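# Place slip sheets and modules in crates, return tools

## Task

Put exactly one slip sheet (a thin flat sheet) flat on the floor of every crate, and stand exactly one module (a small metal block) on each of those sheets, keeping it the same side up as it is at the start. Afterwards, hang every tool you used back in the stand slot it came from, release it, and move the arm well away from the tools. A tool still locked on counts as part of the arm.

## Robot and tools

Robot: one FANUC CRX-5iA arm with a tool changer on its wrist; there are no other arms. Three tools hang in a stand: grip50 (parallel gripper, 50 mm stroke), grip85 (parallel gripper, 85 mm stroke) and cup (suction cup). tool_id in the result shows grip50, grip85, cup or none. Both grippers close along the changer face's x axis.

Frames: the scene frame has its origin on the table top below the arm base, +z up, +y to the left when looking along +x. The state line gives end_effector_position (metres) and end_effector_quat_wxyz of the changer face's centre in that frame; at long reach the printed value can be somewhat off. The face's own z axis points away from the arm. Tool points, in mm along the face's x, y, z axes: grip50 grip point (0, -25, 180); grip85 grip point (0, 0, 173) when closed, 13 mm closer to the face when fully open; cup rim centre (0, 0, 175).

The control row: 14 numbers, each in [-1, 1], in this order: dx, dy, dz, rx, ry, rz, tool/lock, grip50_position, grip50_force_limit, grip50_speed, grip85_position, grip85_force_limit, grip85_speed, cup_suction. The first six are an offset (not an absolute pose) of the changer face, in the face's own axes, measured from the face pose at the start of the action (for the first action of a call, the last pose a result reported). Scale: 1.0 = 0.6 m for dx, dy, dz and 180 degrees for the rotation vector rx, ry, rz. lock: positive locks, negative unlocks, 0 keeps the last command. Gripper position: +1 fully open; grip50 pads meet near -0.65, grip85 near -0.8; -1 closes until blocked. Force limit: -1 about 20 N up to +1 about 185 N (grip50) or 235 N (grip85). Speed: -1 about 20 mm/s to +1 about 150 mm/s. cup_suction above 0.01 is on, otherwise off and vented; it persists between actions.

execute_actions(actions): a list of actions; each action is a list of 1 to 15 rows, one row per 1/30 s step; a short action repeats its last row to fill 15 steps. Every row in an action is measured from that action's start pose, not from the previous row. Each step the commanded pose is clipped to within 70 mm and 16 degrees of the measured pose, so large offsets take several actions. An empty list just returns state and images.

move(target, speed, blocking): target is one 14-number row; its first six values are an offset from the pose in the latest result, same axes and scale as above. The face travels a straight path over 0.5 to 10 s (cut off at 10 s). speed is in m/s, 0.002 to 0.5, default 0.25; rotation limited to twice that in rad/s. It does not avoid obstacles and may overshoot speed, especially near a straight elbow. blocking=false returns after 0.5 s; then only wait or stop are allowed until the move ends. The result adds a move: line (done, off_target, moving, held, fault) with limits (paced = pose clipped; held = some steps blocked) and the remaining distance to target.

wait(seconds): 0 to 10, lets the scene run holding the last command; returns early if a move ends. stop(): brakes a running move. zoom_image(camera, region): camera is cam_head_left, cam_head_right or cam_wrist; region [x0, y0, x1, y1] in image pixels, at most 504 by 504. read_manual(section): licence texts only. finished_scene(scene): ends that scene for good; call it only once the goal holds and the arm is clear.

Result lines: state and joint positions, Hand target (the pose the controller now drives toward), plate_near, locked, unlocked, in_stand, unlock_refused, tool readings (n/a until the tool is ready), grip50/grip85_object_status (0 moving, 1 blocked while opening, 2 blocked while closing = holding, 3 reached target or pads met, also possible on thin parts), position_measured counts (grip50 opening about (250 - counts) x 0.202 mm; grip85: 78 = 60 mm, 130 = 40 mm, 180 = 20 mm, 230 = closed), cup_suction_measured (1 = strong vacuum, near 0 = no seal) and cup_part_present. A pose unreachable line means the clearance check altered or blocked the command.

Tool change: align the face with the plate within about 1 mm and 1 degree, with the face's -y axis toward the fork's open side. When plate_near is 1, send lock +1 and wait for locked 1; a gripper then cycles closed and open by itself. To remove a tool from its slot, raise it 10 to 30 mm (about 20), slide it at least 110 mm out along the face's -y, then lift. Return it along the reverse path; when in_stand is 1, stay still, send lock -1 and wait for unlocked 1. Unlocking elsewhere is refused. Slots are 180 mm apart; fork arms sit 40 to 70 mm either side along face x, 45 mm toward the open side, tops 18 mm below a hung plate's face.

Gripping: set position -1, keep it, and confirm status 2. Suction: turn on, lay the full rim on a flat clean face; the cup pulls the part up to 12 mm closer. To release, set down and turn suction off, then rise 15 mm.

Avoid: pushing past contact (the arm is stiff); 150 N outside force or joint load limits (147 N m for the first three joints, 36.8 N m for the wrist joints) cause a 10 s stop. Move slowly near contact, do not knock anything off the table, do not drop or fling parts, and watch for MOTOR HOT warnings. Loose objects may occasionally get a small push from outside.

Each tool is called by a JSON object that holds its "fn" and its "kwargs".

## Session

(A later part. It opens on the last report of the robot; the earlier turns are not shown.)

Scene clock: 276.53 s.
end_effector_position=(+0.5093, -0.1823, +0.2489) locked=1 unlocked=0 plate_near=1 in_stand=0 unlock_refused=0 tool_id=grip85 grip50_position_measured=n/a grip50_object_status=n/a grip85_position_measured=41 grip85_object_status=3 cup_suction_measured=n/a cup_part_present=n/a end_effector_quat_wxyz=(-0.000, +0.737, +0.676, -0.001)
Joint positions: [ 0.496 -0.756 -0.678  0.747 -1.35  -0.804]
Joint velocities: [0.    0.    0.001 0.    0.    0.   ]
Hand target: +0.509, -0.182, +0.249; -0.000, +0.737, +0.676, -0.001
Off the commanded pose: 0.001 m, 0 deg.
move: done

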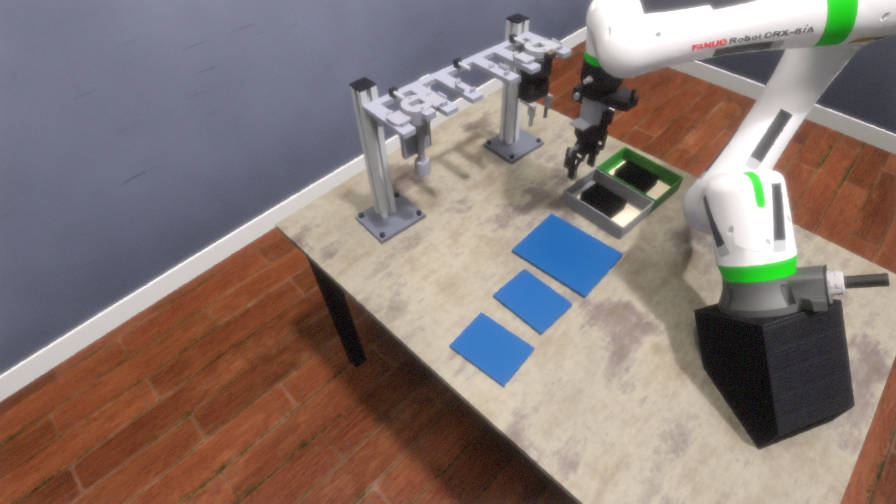

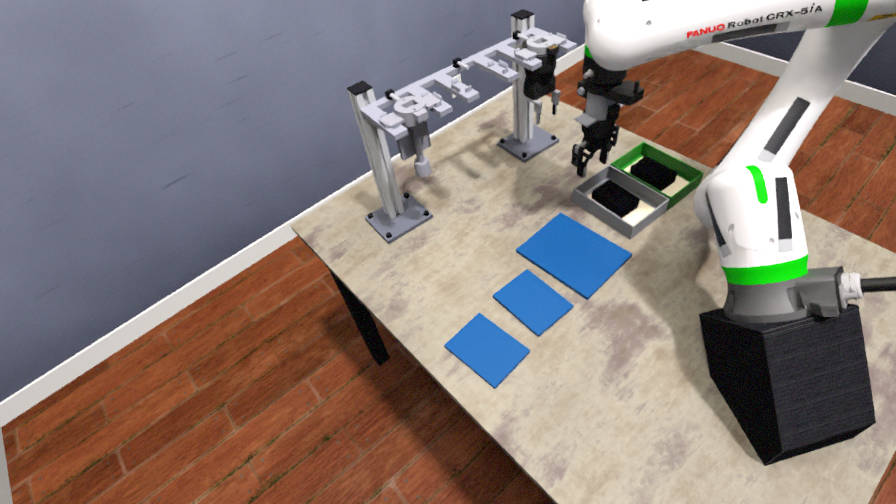

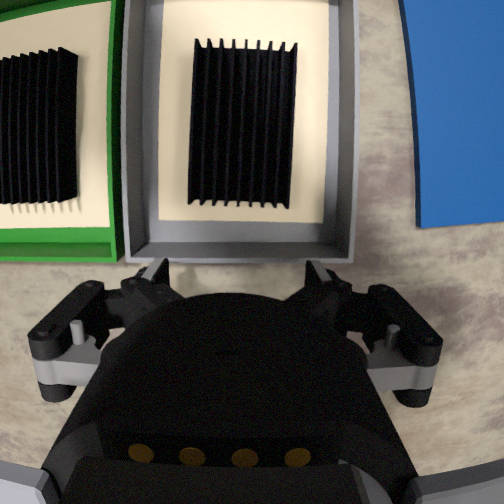

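{"fn": "move", "kwargs": {"target": [0.3497,0.0515,-0.223,0,0,-0.003,0,0,0,0,1,-0.5,-0.5,0], "speed": 0.12}}

{"fn": "move", "kwargs": {"target": [0,0.2165,0,0,0,0,0,0,0,0,1,-0.5,-0.5,0], "speed": 0.06}}

Scene clock: 283.87 s.
end_effector_position=(+0.5581, +0.0238, +0.3825) locked=1 unlocked=0 plate_near=1 in_stand=0 unlock_refused=0 tool_id=grip85 grip50_position_measured=n/a grip50_object_status=n/a grip85_position_measured=3 grip85_object_status=3 cup_suction_measured=n/a cup_part_present=n/a end_effector_quat_wxyz=(-0.000, +0.734, +0.679, -0.000)
Joint positions: [ 1.192 -0.372 -0.378  0.775 -1.782 -1.351]
Joint velocities: [-0.001  0.    -0.    -0.    -0.    -0.   ]
Hand target: +0.558, +0.024, +0.383; -0.000, +0.734, +0.679, -0.000
Off the commanded pose: 0.000 m, 0 deg.
move: done

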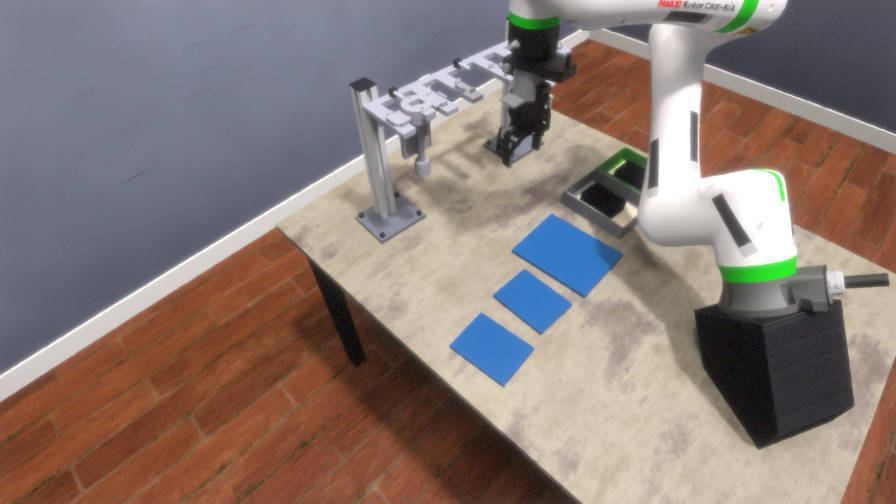

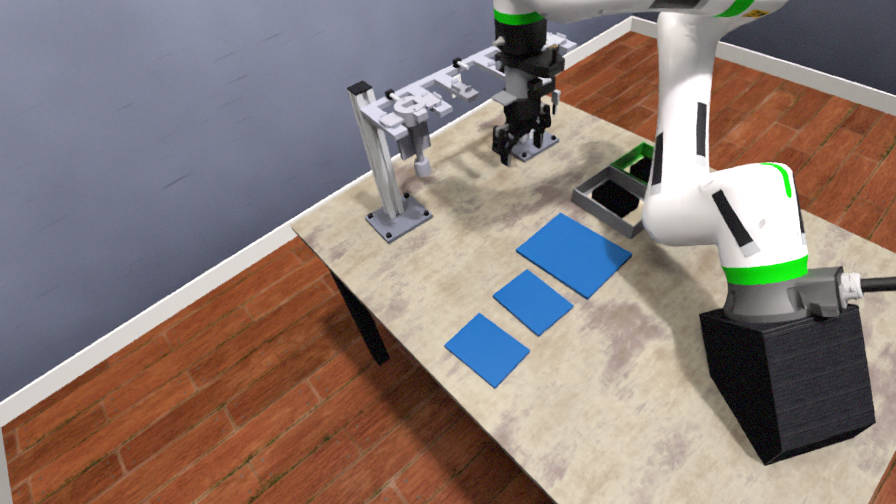

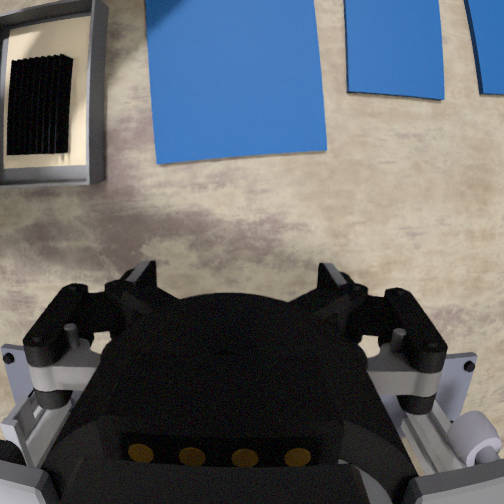

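Scene clock: 286.33 s.
end_effector_position=(+0.6873, +0.0140, +0.3826) locked=1 unlocked=0 plate_near=1 in_stand=0 unlock_refused=0 tool_id=grip85 grip50_position_measured=n/a grip50_object_status=n/a grip85_position_measured=3 grip85_object_status=3 cup_suction_measured=n/a cup_part_present=n/a end_effector_quat_wxyz=(-0.000, +0.734, +0.679, -0.001)
Joint positions: [ 0.9   -0.154 -0.023  0.805 -1.671 -1.045]
Joint velocities: [ 0.001  0.001  0.001 -0.001 -0.001  0.   ]
Hand target: +0.687, +0.014, +0.383; -0.000, +0.734, +0.679, -0.001
Off the commanded pose: 0.001 m, 0 deg.
move: done

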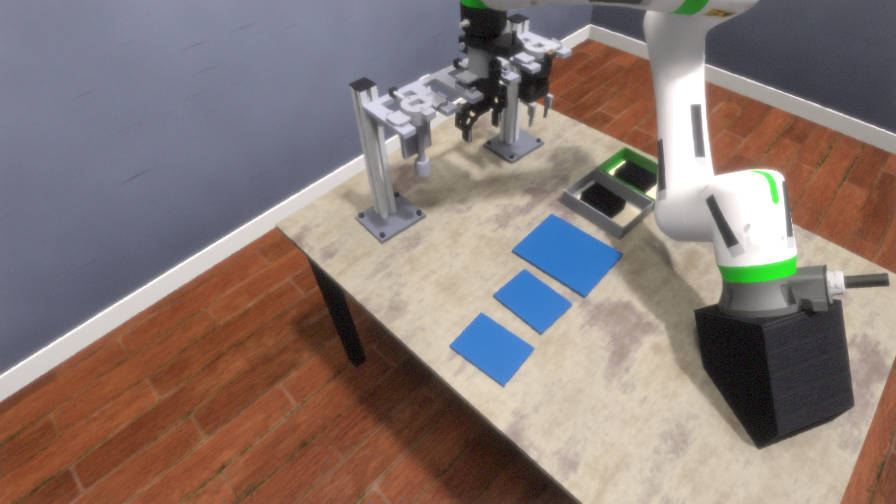

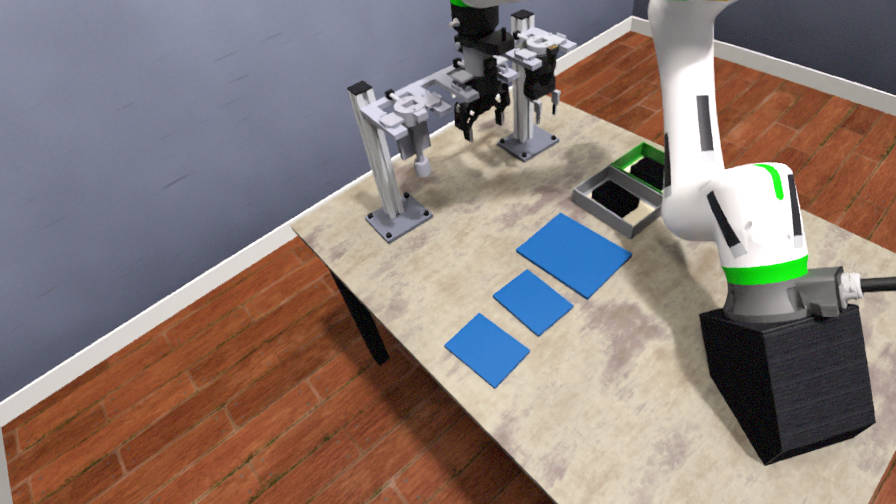

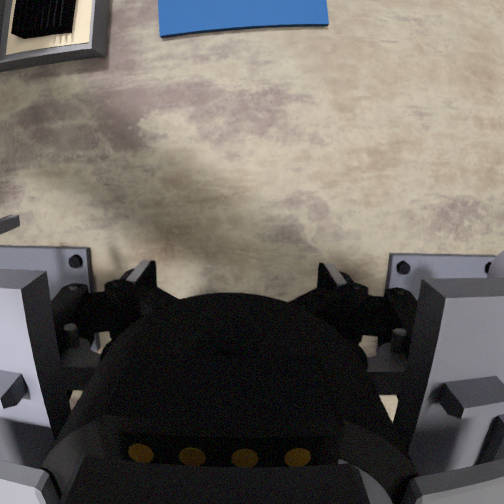

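{"fn": "move", "kwargs": {"target": [0.0005,0.0007,0.0322,0,0,0,0,0,0,0,1,-0.5,-0.5,0], "speed": 0.012}}

{"fn": "execute_actions", "kwargs": {"actions": [[[0,0,0,0,0,0,-1,0,0,0,1,0,0,0]],[[0,0,0,0,0,0,-1,0,0,0,1,0,0,0]],[[0,0,0,0,0,0,-1,0,0,0,1,0,0,0]]]}}

Scene clock: 290.50 s.
end_effector_position=(+0.6878, +0.0144, +0.3633) locked=1 unlocked=0 plate_near=1 in_stand=1 unlock_refused=0 tool_id=grip85 grip50_position_measured=n/a grip50_object_status=n/a grip85_position_measured=3 grip85_object_status=3 cup_suction_measured=n/a cup_part_present=n/a end_effector_quat_wxyz=(-0.000, +0.734, +0.679, -0.001)
Joint positions: [ 0.862 -0.155 -0.054  0.801 -1.622 -1.04 ]
Joint velocities: [0.    0.    0.    0.001 0.    0.   ]
Hand target: +0.688, +0.014, +0.363; -0.000, +0.734, +0.679, -0.001
Off the commanded pose: 0.000 m, 0 deg.
move: done

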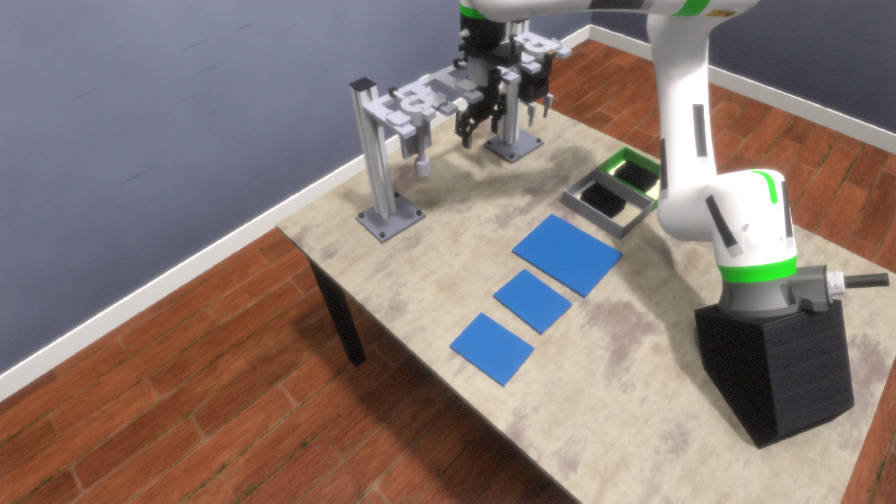

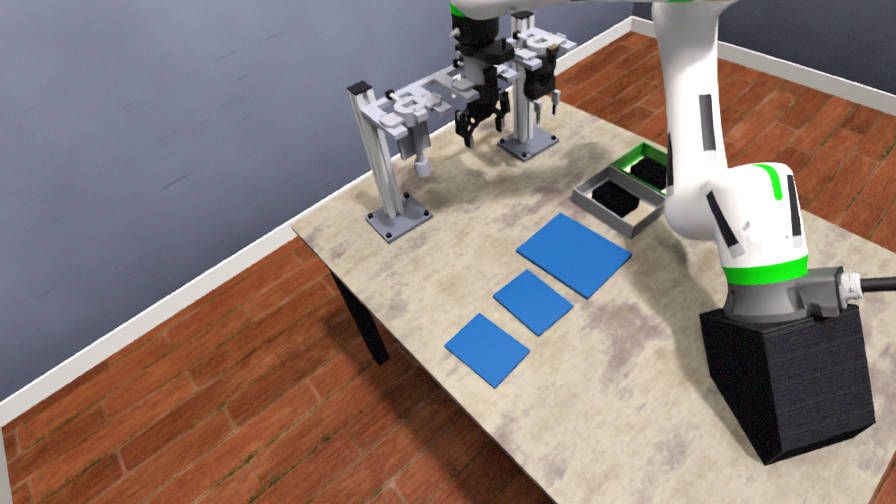

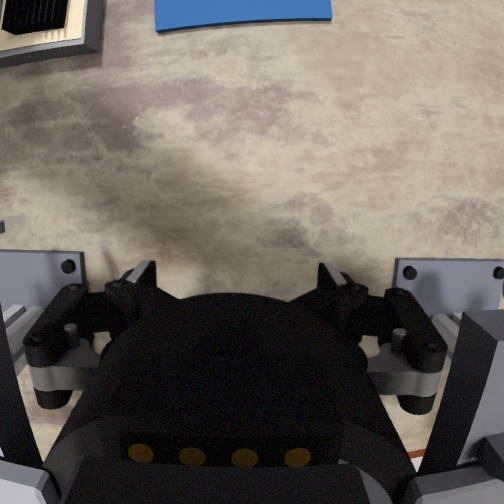

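Scene clock: 292.00 s.
end_effector_position=(+0.6877, +0.0144, +0.3633) locked=0 unlocked=1 plate_near=1 in_stand=1 unlock_refused=0 tool_id=none grip50_position_measured=n/a grip50_object_status=n/a grip85_position_measured=n/a grip85_object_status=n/a cup_suction_measured=n/a cup_part_present=n/a end_effector_quat_wxyz=(-0.000, +0.734, +0.679, -0.001)
Joint positions: [ 0.862 -0.155 -0.055  0.801 -1.622 -1.04 ]
Joint velocities: [ 0.001  0.    -0.     0.    -0.001  0.001]
Hand target: +0.688, +0.014, +0.363; -0.000, +0.734, +0.679, -0.001
Off the commanded pose: 0.000 m, 0 deg.

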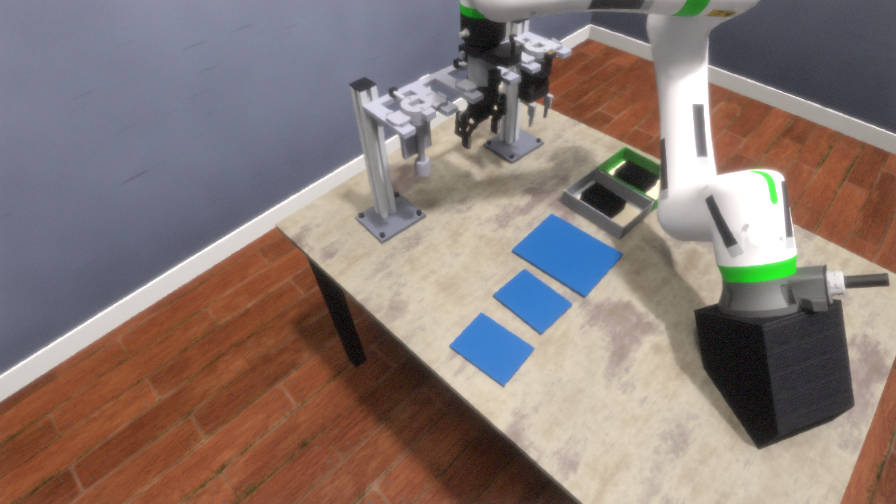

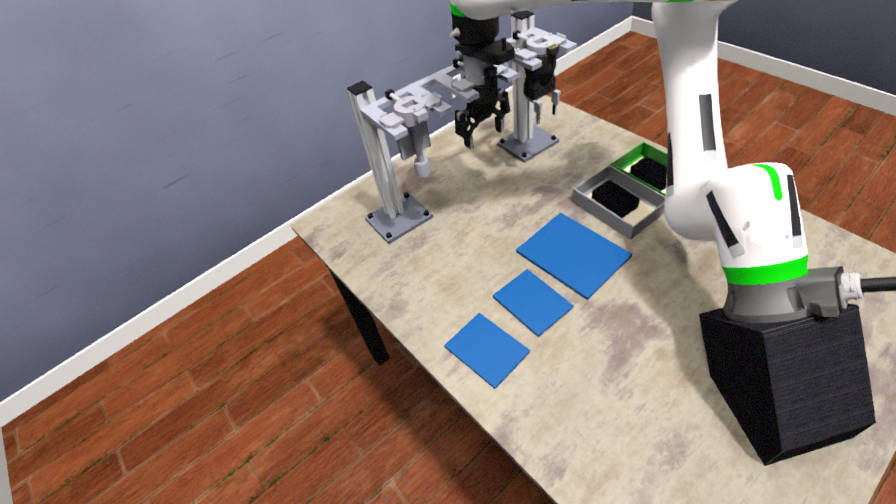

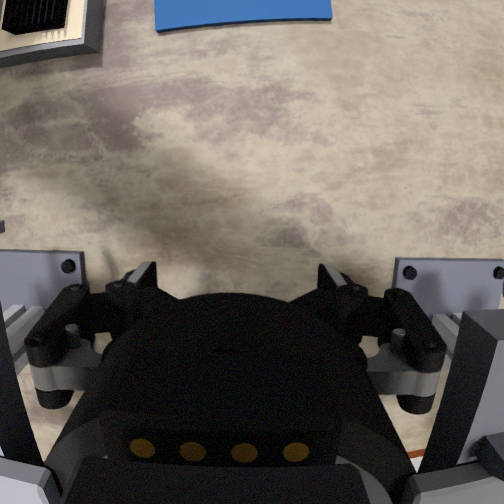

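{"fn": "move", "kwargs": {"target": [0,0,-0.1,0,0,0,0,0,0,0,1,0,0,0], "speed": 0.06}}

{"fn": "move", "kwargs": {"target": [0.35,-0.42,0.05,0,0,0,0,0,0,0,1,0,0,0], "speed": 0.15}}

{"fn": "finished_scene", "kwargs": {"scene": 1}}

Scene clock: 295.77 s.
end_effector_position=(+0.6878, +0.0142, +0.4231) locked=0 unlocked=1 plate_near=0 in_stand=0 unlock_refused=0 tool_id=none grip50_position_measured=n/a grip50_object_status=n/a grip85_position_measured=n/a grip85_object_status=n/a cup_suction_measured=n/a cup_part_present=n/a end_effector_quat_wxyz=(-0.000, +0.734, +0.679, -0.001)
Joint positions: [ 0.98  -0.141  0.056  0.816 -1.773 -1.052]
Joint velocities: [ 0.002  0.     0.001  0.    -0.001  0.   ]
Hand target: +0.688, +0.014, +0.423; -0.000, +0.734, +0.679, -0.001
Off the commanded pose: 0.000 m, 0 deg.
move: done

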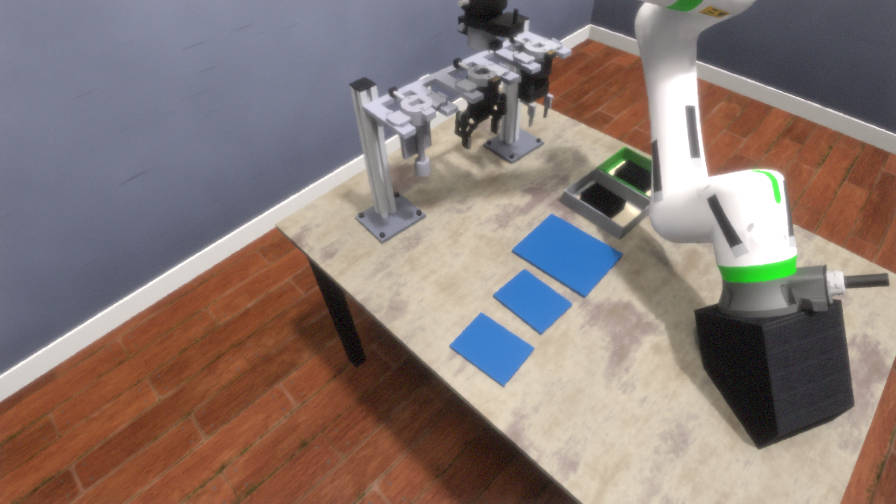

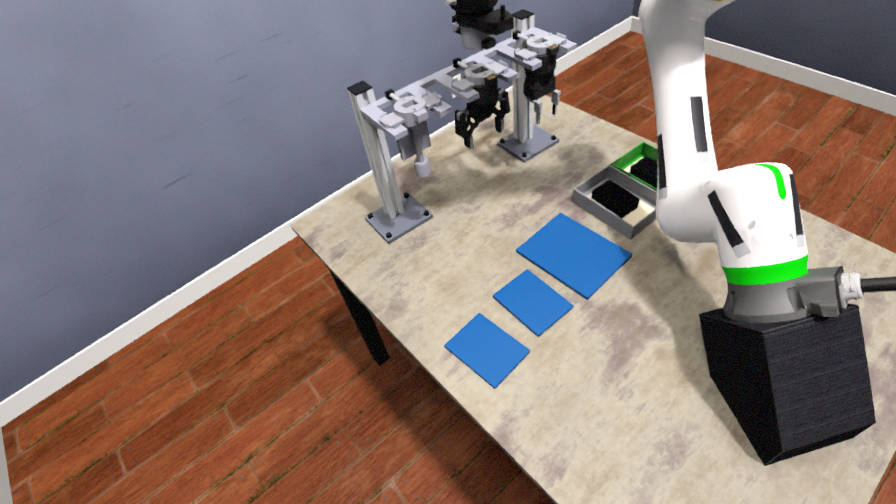

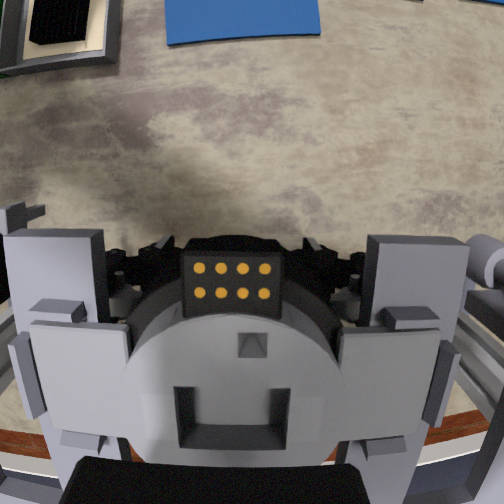

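Scene clock: 298.30 s.
end_effector_position=(+0.4526, +0.2428, +0.3938) locked=0 unlocked=1 plate_near=0 in_stand=0 unlock_refused=0 tool_id=none grip50_position_measured=n/a grip50_object_status=n/a grip85_position_measured=n/a grip85_object_status=n/a cup_suction_measured=n/a cup_part_present=n/a end_effector_quat_wxyz=(-0.000, +0.734, +0.679, +0.000)
Joint positions: [ 1.432  0.036 -0.321  0.666 -1.674 -1.764]
Joint velocities: [-0.001  0.     0.    -0.     0.002  0.001]
Hand target: +0.453, +0.243, +0.394; -0.000, +0.734, +0.679, +0.000
Off the commanded pose: 0.001 m, 0 deg.
move: done

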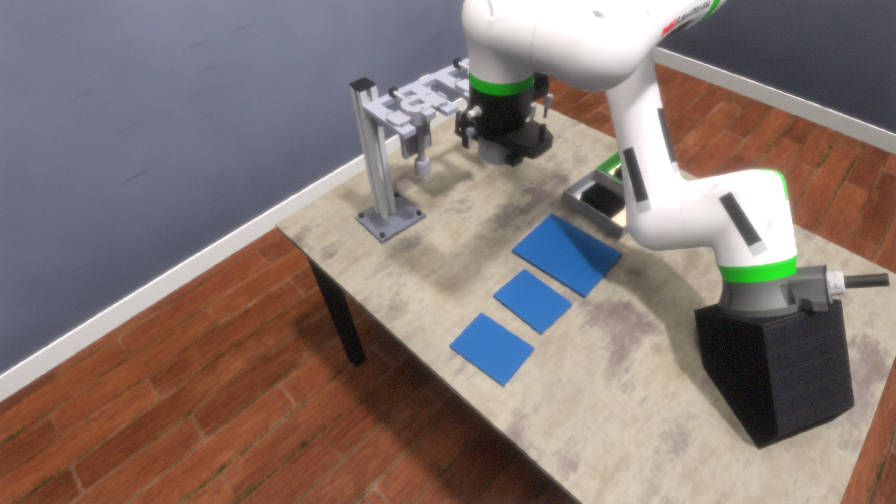

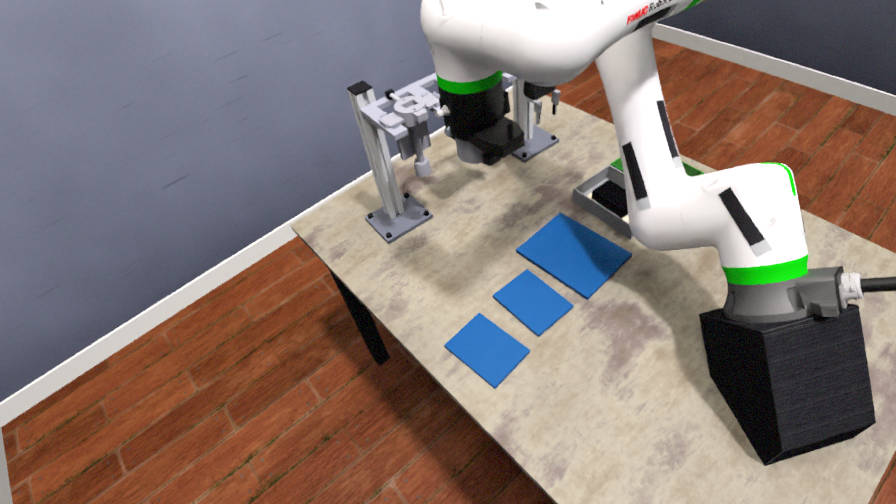

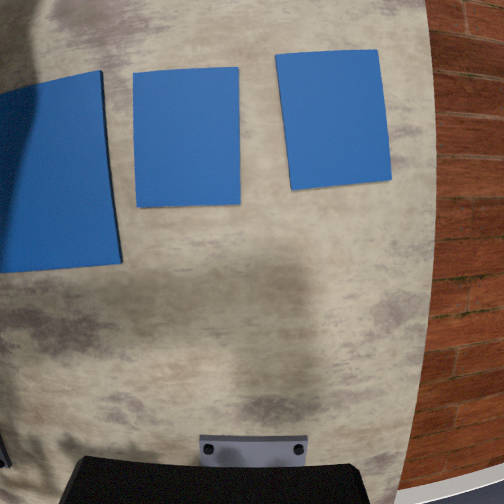

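The scene is finished: the task was done.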